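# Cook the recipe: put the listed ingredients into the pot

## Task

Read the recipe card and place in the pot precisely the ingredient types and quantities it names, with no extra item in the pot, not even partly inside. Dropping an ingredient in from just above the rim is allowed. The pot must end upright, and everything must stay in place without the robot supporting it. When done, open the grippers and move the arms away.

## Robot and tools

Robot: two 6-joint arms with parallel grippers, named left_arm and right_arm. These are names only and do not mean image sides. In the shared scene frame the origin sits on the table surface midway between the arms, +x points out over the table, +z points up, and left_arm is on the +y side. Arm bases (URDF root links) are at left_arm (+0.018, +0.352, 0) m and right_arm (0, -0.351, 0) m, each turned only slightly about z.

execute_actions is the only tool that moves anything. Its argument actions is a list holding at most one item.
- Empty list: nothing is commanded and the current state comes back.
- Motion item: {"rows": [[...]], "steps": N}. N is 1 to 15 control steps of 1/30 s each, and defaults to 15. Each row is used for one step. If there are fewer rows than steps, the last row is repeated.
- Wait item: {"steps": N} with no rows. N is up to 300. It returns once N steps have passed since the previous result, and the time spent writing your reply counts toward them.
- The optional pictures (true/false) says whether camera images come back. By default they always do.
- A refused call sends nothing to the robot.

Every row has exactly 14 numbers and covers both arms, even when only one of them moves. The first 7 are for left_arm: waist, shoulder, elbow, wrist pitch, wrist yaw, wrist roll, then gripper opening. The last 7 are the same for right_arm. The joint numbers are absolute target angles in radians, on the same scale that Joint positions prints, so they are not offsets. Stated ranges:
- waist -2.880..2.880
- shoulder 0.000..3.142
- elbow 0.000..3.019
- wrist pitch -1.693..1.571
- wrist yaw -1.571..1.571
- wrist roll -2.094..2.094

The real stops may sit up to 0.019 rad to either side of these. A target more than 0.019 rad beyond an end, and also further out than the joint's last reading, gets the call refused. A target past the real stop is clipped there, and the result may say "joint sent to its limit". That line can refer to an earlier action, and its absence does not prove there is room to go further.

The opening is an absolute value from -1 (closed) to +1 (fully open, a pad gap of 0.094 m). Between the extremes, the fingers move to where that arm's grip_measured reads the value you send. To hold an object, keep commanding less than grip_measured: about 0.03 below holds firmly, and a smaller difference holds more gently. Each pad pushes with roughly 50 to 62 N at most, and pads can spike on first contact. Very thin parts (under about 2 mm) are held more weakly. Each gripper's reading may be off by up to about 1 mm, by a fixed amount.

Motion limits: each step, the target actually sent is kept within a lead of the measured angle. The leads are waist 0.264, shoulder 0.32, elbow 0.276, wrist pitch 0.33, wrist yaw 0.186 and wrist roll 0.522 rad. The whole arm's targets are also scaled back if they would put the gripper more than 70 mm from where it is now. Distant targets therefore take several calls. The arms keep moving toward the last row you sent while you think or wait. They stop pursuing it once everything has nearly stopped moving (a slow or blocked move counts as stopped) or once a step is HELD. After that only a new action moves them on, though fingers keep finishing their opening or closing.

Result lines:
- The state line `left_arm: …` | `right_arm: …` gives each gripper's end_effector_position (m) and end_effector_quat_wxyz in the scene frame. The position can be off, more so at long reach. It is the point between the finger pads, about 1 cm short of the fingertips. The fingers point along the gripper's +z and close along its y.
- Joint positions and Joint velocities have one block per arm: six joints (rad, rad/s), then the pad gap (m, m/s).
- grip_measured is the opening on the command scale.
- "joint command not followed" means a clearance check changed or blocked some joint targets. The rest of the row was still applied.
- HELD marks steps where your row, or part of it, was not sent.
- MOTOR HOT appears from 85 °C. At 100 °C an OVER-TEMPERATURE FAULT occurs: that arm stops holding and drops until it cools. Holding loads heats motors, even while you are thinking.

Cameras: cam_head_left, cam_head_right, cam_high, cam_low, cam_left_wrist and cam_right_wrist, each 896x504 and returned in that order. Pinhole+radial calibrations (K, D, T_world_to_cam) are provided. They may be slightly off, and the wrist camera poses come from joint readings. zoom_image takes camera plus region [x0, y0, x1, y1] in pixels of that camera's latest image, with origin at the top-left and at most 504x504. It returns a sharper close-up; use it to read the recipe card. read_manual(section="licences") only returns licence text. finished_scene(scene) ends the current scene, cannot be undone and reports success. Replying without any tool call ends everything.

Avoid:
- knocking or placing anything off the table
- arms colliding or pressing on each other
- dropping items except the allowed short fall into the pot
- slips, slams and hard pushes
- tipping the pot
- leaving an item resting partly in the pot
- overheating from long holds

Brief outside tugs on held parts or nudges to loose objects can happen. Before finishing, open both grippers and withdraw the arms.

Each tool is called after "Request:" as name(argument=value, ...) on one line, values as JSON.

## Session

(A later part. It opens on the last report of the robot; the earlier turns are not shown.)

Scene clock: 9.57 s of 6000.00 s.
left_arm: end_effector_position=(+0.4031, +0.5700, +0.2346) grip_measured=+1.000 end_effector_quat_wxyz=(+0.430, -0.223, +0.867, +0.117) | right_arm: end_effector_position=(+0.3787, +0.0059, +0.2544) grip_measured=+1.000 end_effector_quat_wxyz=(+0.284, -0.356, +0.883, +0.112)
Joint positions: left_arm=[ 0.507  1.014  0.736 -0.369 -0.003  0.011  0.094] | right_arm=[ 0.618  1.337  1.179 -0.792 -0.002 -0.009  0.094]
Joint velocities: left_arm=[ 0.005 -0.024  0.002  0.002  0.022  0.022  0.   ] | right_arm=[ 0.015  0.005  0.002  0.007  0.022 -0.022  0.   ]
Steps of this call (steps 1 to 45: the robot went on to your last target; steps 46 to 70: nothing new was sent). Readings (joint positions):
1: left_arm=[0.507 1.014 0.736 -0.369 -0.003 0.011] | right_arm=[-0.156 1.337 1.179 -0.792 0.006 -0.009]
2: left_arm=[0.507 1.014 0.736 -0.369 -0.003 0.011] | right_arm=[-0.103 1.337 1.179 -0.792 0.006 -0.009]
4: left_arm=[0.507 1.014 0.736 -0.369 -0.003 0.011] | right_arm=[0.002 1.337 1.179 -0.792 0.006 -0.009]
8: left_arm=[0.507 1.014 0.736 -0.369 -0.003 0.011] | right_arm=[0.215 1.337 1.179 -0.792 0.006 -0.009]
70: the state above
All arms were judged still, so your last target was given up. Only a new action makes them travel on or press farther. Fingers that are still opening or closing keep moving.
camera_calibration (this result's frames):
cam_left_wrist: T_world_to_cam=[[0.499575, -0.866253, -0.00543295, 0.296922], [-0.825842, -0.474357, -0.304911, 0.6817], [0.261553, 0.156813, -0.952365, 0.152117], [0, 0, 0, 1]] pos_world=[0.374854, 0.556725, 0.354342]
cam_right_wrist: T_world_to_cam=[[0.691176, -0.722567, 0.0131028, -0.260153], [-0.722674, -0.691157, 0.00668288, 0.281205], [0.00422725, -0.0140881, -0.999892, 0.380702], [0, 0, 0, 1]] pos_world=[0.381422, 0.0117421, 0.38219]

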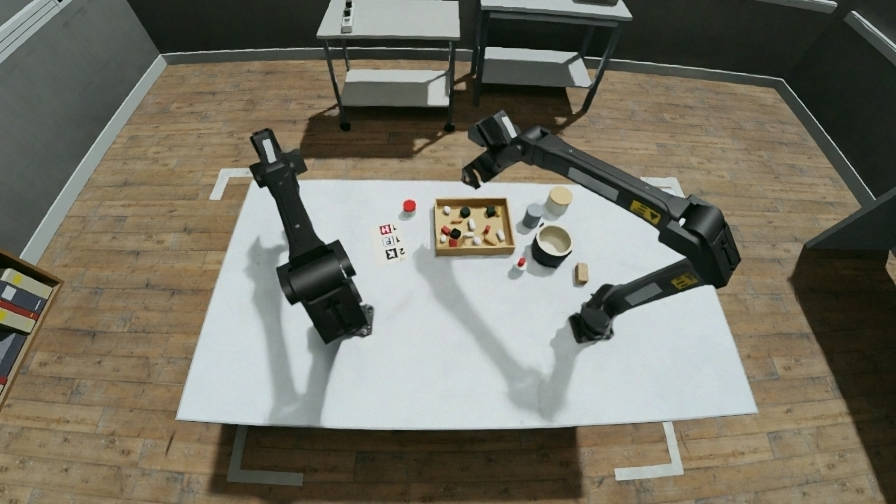

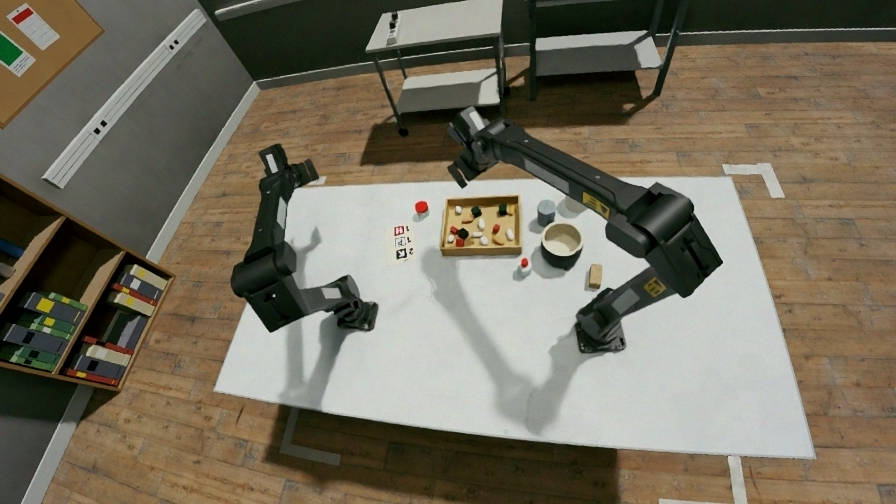

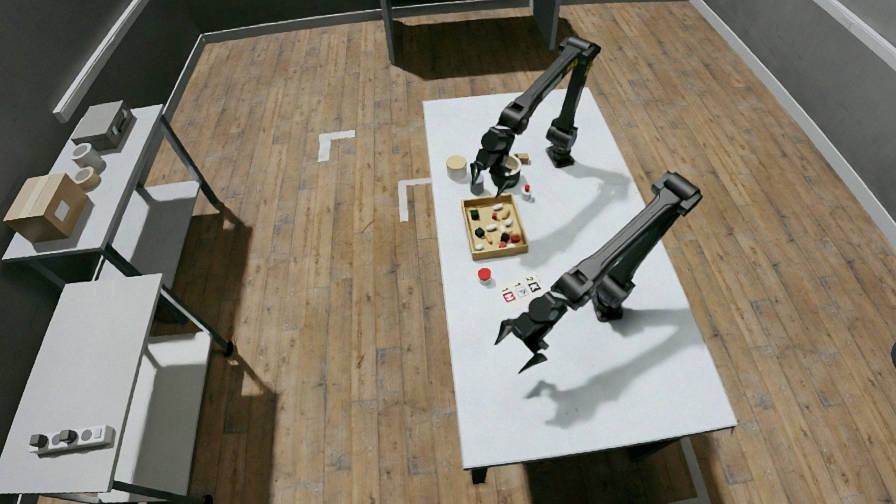

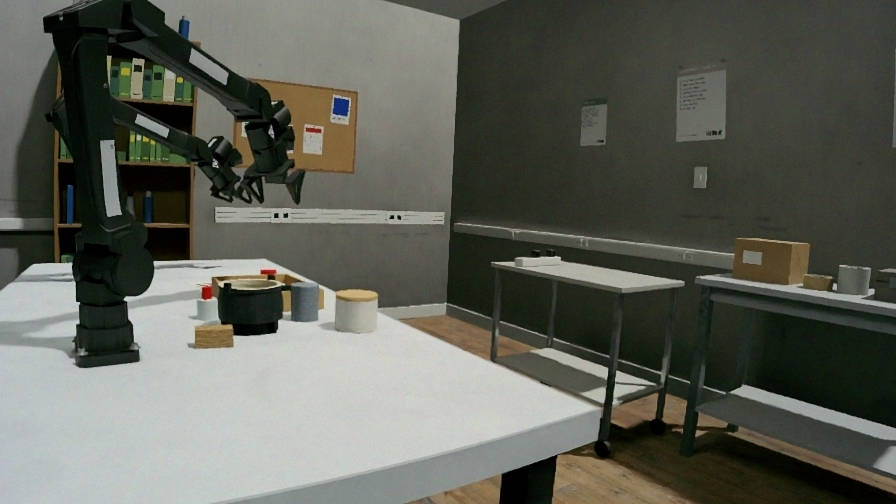

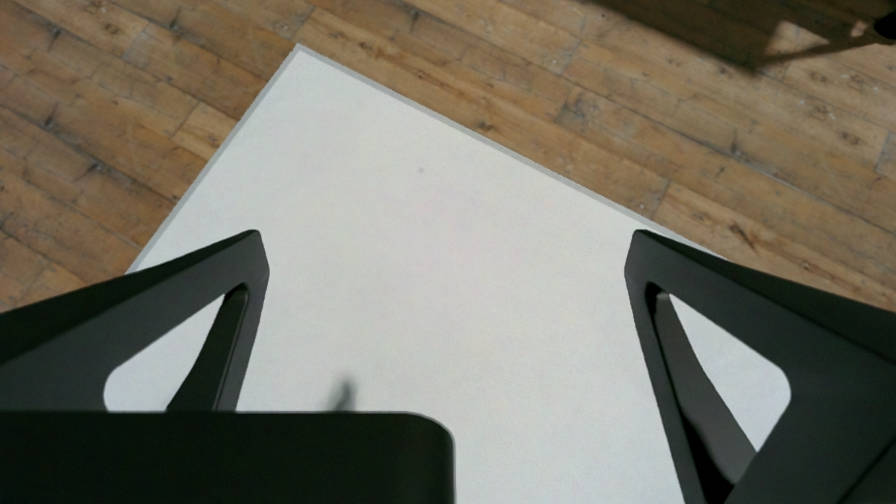

